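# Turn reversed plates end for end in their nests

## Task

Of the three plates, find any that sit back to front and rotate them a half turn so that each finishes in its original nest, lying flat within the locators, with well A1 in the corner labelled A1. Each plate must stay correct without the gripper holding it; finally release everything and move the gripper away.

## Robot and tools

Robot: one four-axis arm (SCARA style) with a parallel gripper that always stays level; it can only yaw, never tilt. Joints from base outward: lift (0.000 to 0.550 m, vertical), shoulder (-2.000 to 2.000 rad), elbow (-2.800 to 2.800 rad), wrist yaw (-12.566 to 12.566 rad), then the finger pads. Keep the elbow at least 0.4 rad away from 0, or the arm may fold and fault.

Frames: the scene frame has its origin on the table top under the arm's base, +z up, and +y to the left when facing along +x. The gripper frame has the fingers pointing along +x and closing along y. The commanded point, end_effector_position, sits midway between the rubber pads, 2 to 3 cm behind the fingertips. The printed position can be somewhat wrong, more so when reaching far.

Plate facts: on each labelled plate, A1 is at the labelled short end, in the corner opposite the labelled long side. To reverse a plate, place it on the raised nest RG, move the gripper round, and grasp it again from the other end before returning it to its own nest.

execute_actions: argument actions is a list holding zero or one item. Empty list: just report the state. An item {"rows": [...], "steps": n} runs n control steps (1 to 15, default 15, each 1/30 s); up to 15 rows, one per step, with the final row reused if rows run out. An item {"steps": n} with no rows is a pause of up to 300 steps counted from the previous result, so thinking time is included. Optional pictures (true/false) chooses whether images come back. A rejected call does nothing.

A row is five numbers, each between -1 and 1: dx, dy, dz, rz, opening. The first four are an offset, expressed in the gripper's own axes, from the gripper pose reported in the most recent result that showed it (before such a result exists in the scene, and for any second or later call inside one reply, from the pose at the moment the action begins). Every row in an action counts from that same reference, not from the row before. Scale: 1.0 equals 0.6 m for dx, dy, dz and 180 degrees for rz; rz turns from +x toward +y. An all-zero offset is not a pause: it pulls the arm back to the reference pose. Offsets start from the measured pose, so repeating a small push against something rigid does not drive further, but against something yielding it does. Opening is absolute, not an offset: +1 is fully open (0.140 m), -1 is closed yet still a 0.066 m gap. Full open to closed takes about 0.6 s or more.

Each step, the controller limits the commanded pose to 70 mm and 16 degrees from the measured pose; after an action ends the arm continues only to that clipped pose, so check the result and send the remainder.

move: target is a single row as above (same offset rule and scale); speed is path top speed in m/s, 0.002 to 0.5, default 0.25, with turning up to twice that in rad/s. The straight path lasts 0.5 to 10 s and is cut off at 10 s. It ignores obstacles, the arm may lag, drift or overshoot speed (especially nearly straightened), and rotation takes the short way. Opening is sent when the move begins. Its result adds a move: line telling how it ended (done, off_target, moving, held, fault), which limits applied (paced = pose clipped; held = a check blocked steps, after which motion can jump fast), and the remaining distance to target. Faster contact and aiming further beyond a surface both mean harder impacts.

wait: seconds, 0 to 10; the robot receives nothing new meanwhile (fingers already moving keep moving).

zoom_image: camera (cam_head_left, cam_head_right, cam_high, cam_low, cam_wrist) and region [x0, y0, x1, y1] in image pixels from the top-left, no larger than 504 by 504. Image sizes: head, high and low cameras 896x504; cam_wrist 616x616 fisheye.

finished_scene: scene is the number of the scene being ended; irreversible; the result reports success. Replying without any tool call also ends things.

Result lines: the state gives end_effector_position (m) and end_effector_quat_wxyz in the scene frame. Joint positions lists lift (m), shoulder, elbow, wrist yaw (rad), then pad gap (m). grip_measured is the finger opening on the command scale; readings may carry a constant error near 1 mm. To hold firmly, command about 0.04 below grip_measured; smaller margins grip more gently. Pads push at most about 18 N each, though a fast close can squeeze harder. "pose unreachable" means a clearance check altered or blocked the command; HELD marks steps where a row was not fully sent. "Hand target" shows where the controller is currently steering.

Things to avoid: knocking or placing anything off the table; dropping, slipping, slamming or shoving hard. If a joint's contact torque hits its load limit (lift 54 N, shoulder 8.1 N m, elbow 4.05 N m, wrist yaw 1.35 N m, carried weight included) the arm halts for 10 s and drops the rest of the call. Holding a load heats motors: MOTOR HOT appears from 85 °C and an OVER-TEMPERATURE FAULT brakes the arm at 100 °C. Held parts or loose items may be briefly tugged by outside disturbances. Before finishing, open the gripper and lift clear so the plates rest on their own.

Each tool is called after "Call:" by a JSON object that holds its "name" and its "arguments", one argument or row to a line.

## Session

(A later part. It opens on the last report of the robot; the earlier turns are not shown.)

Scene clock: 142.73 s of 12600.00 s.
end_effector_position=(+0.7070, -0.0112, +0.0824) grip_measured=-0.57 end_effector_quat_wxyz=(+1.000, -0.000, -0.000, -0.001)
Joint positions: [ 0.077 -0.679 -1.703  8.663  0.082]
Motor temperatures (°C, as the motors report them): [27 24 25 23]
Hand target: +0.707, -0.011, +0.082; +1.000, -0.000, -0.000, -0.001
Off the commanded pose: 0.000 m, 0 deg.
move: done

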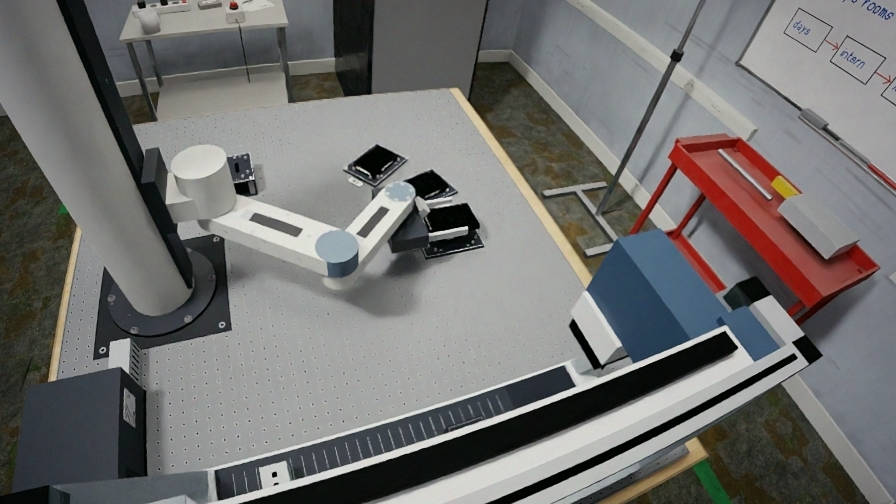

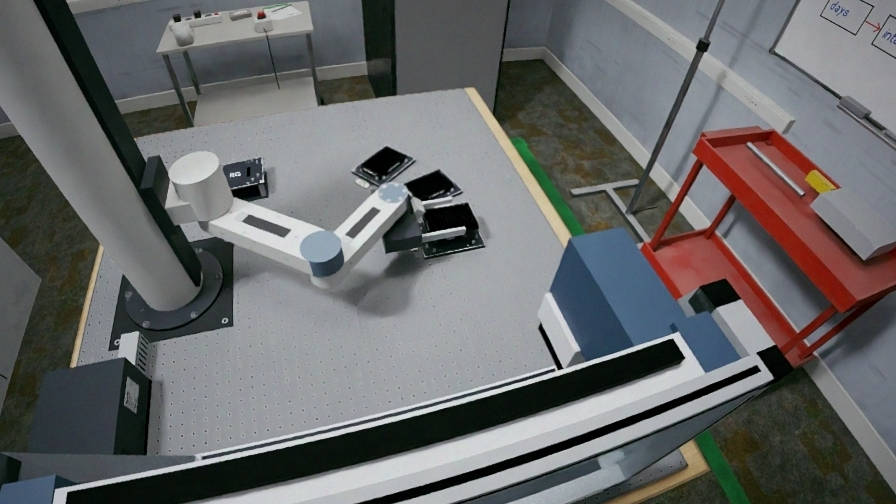

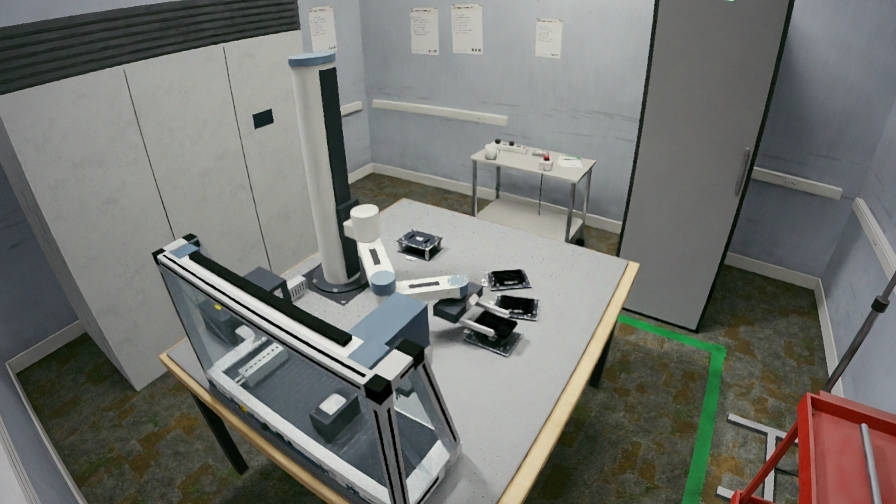

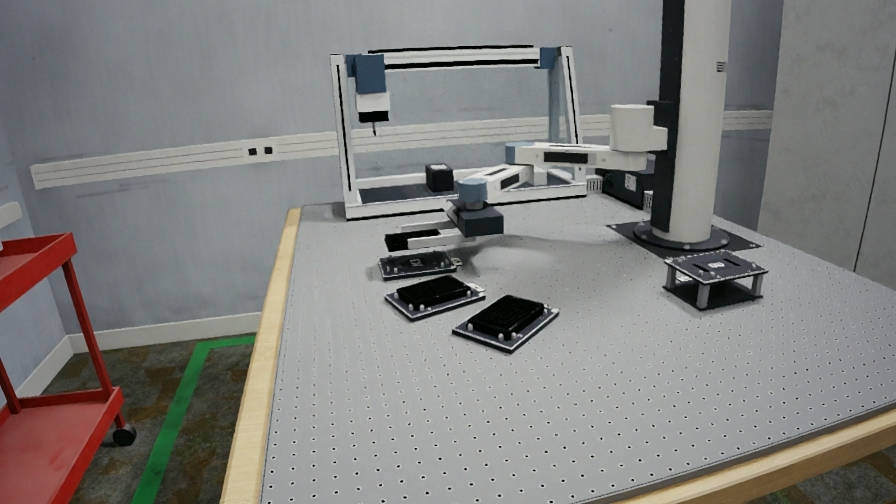

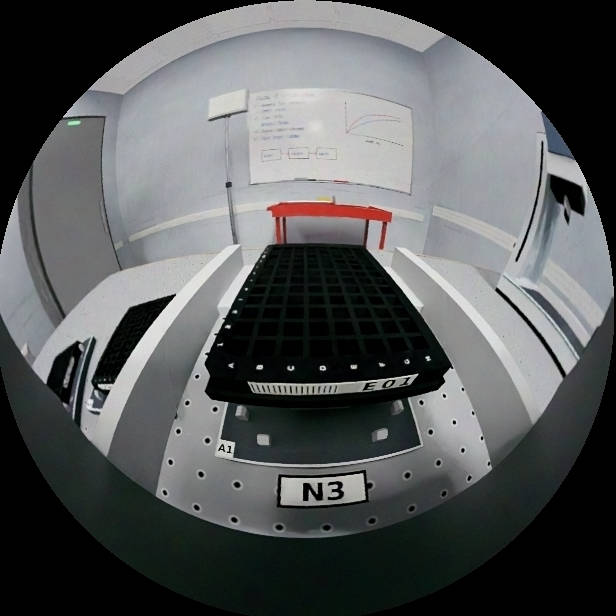

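Call:
{"name": "move", "arguments": {
  "target": [-0.0004,0.0001,-0.063,0,-0.615],
  "speed": 0.1
}}

Call:
{"name": "move", "arguments": {
  "target": [0,0,-0.0171,0,-0.615],
  "speed": 0.012
}}

Call:
{"name": "zoom_image", "arguments": {
  "camera": "cam_wrist",
  "region": [150,230,490,480]
}}

Scene clock: 146.00 s of 12600.00 s.
end_effector_position=(+0.7068, -0.0110, +0.0445) grip_measured=-0.57 end_effector_quat_wxyz=(+1.000, -0.000, -0.000, -0.001)
Joint positions: [ 0.04  -0.68  -1.702  8.663  0.082]
Motor temperatures (°C, as the motors report them): [27 24 25 23]
Hand target: +0.707, -0.011, +0.045; +1.000, -0.000, -0.000, -0.001
Off the commanded pose: 0.000 m, 0 deg.
move: done

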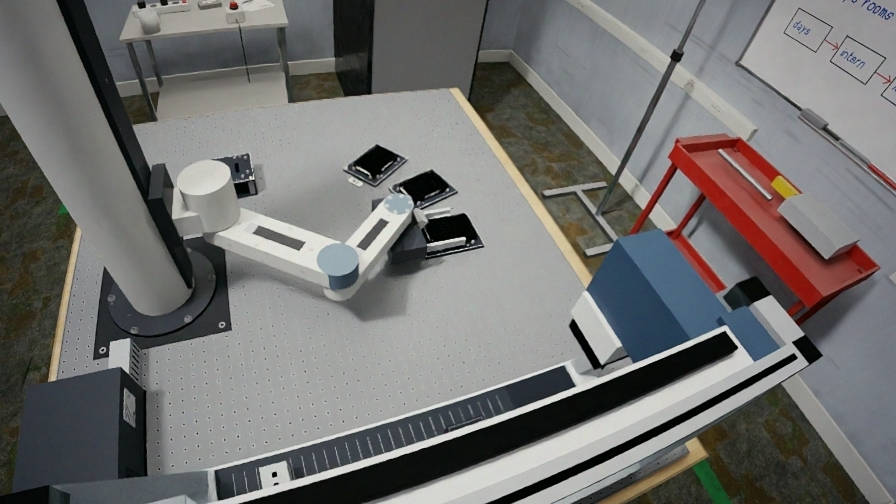

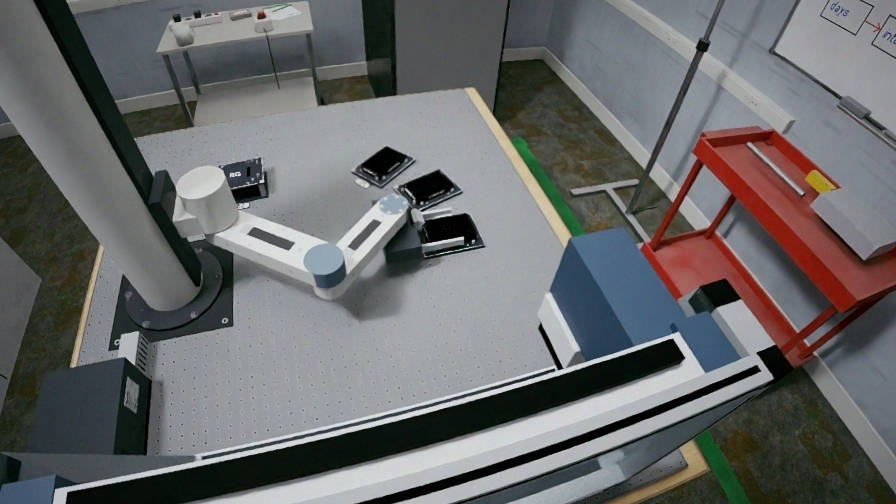

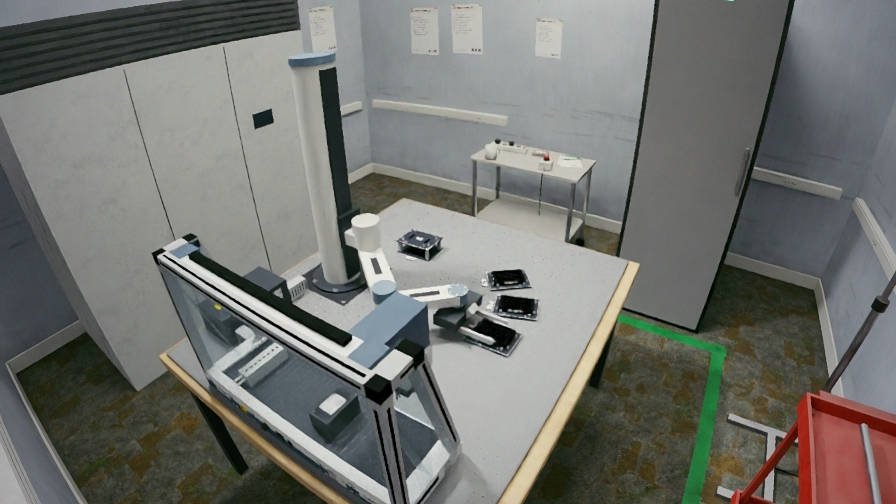

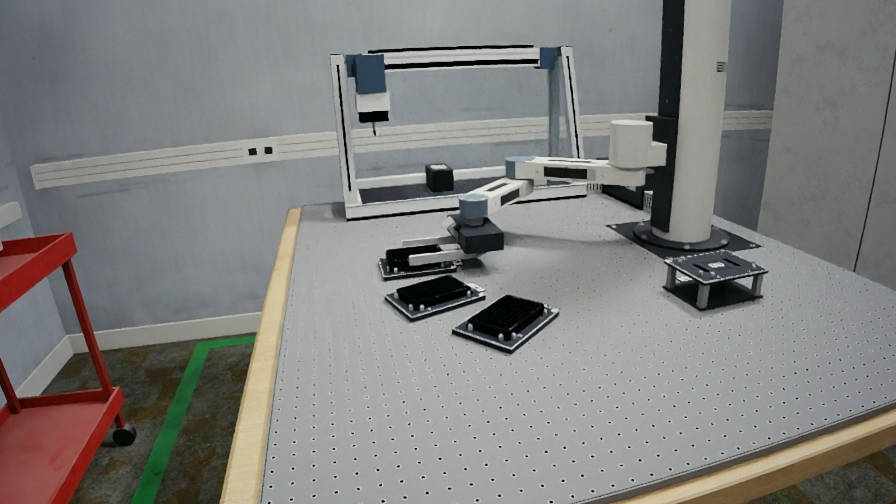

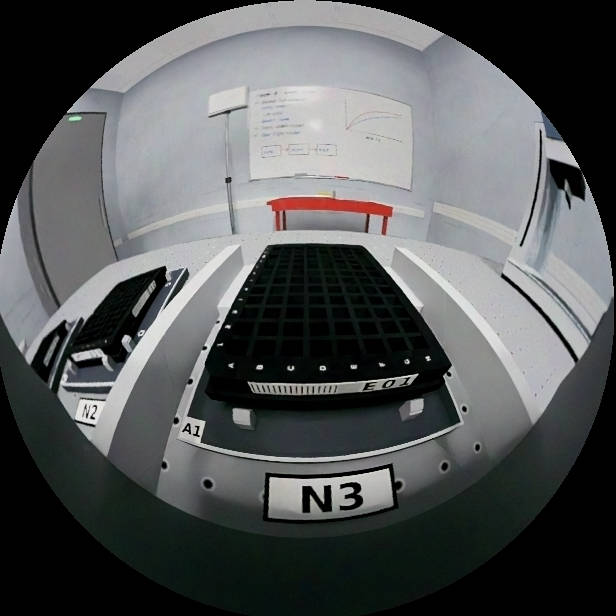

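Scene clock: 147.07 s of 12600.00 s.
end_effector_position=(+0.7068, -0.0110, +0.0343) grip_measured=-0.57 end_effector_quat_wxyz=(+1.000, -0.000, -0.000, -0.001)
Joint positions: [ 0.029 -0.68  -1.702  8.663  0.082]
Motor temperatures (°C, as the motors report them): [27 24 25 23]
Hand target: +0.707, -0.011, +0.034; +1.000, -0.000, -0.000, -0.001
Off the commanded pose: 0.000 m, 0 deg.
move: done

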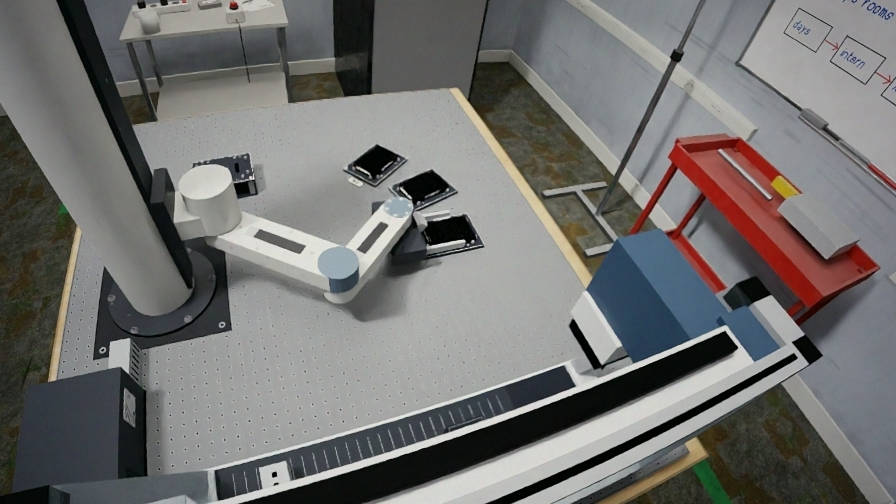

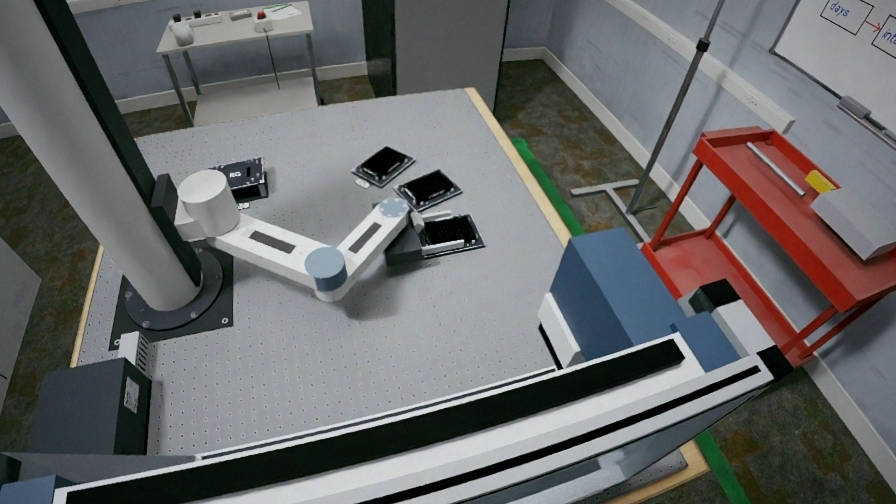

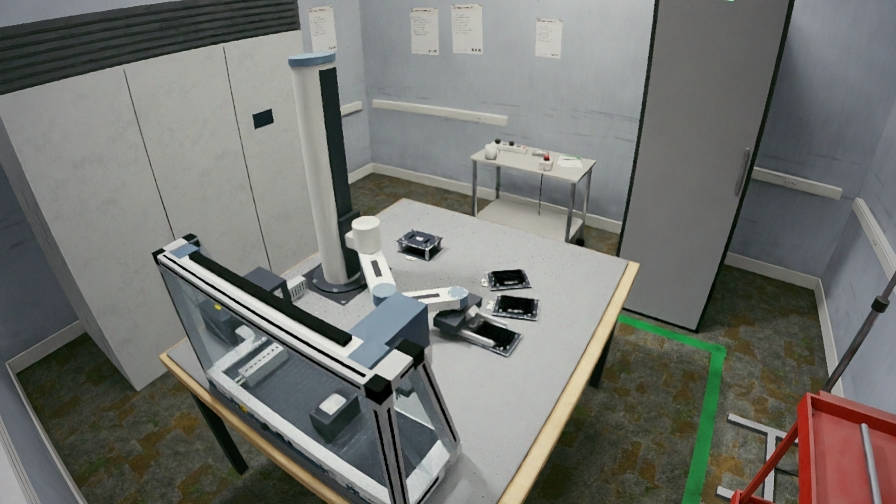

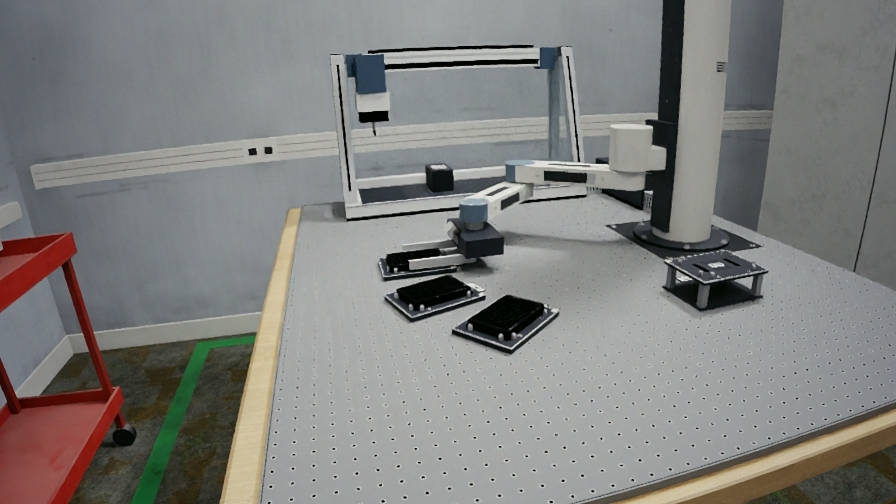

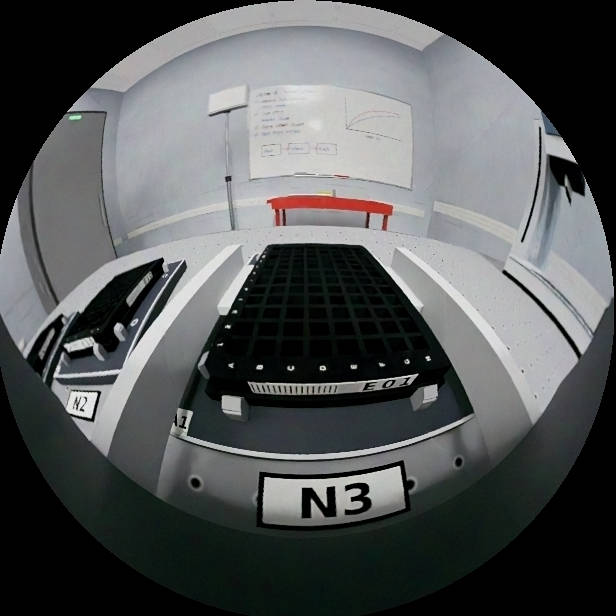

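Region (150, 230, 490, 480) of cam_wrist's 616x616 image, scaled by 1.482, with more detail than that image has; it fills the top 371 rows of this view, and the rest is white.

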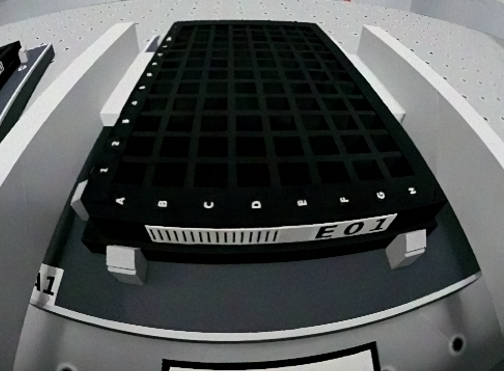

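Call:
{"name": "execute_actions", "arguments": {
  "actions": [
    {"rows":[[0,0,0,0,-0.56],[0,0,0,0,-0.5],[0,0,0,0,0]],"steps":8}
  ],
  "pictures": false
}}

Call:
{"name": "move", "arguments": {
  "target": [-0.15,0,0.25,0,0],
  "speed": 0.4
}}

Call:
{"name": "zoom_image", "arguments": {
  "camera": "cam_low",
  "region": [360,230,580,360]
}}

Scene clock: 151.67 s of 12600.00 s.
end_effector_position=(+0.7068, -0.0110, +0.0343) grip_measured=+0.00 end_effector_quat_wxyz=(+1.000, -0.000, -0.000, -0.001)
Joint positions: [ 0.029 -0.68  -1.702  8.663  0.103]
Motor temperatures (°C, as the motors report them): [27 24 25 23]
Hand target: +0.707, -0.011, +0.034; +1.000, -0.000, -0.000, -0.001
Off the commanded pose: 0.000 m, 0 deg.
Steps of this call (steps 1 to 90: nothing new was sent; then 1.33 s passed at rest; steps 91 to 98: all 8 steps of this action). Readings (end_effector_position):
91: (+0.7068, -0.0110, +0.0343)
92: (+0.7068, -0.0110, +0.0343)
94: (+0.7068, -0.0110, +0.0343)
98: the state above

Scene clock: 152.87 s of 12600.00 s.
end_effector_position=(+0.6167, -0.0108, +0.1844) grip_measured=+0.00 end_effector_quat_wxyz=(+1.000, -0.000, -0.000, -0.001)
Joint positions: [ 0.179 -0.882 -1.23   8.394  0.103]
Motor temperatures (°C, as the motors report them): [27 24 25 23]
Hand target: +0.617, -0.011, +0.184; +1.000, -0.000, -0.000, -0.001
Off the commanded pose: 0.000 m, 0 deg.
move: done

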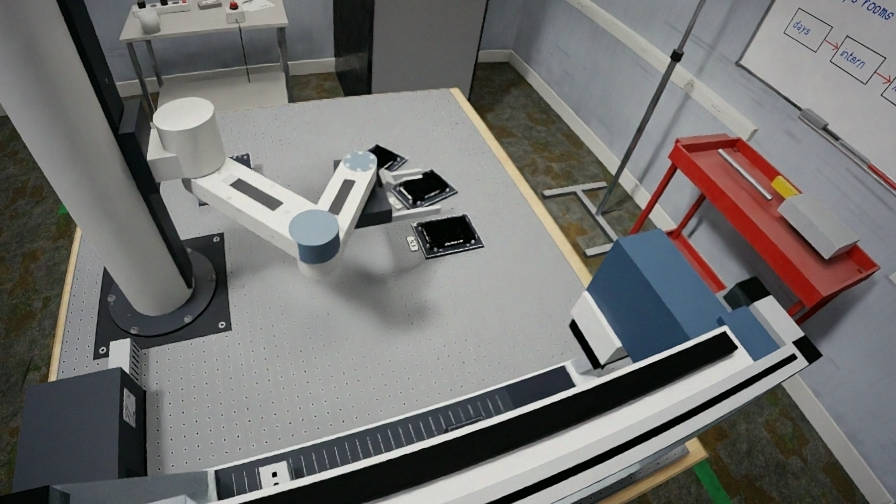

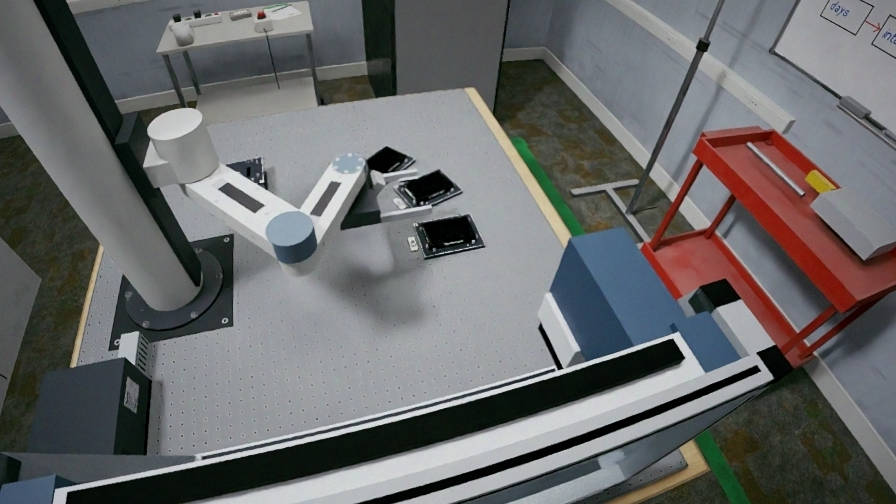

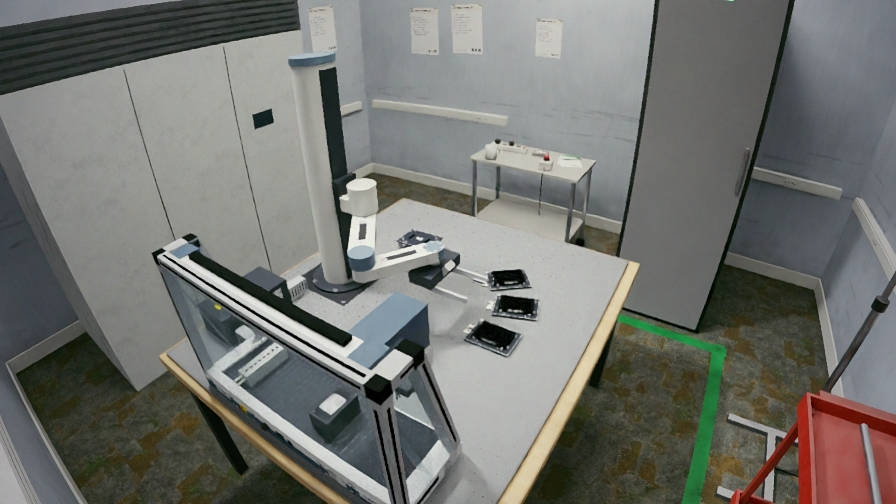

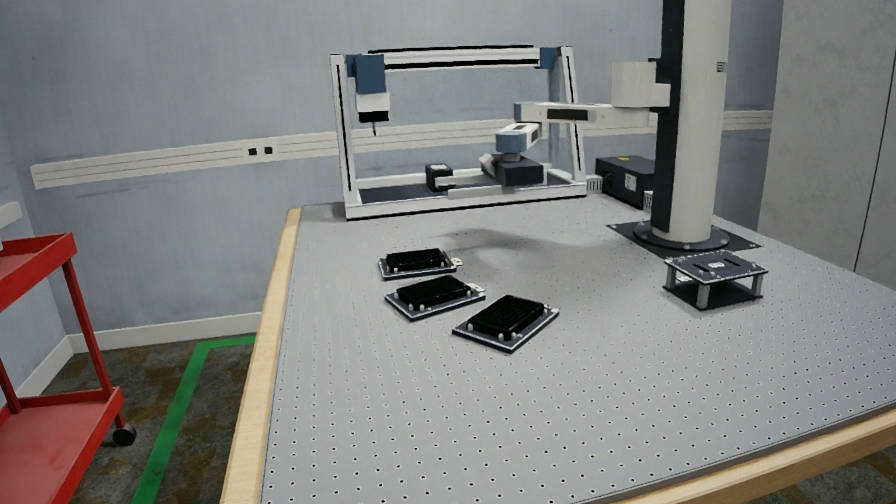

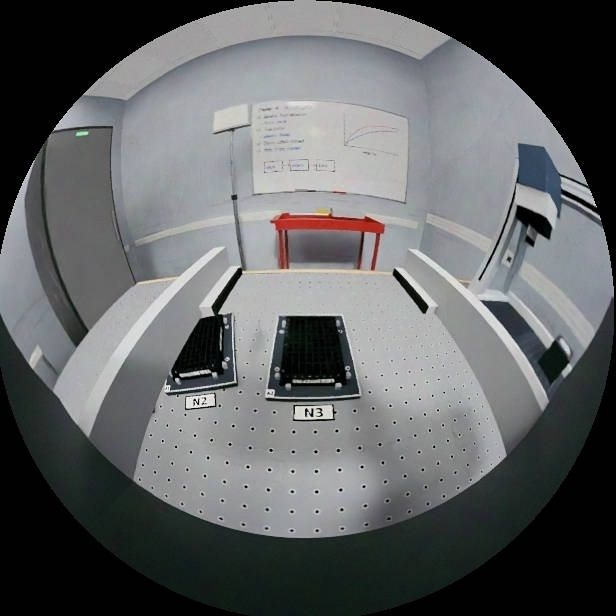

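Region (360, 230, 580, 360) of cam_low's 896x504 image, scaled by 2.291, with more detail than that image has; it fills the top 298 rows of this view, and the rest is white.

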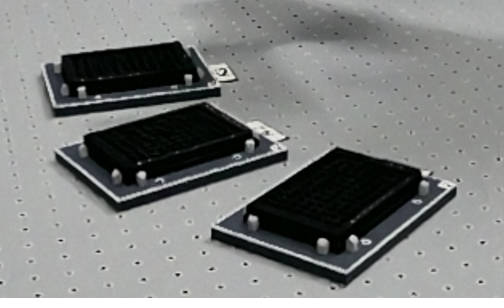

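Call:
{"name": "finished_scene", "arguments": {
  "scene": 2
}}

The scene is finished: the task was done.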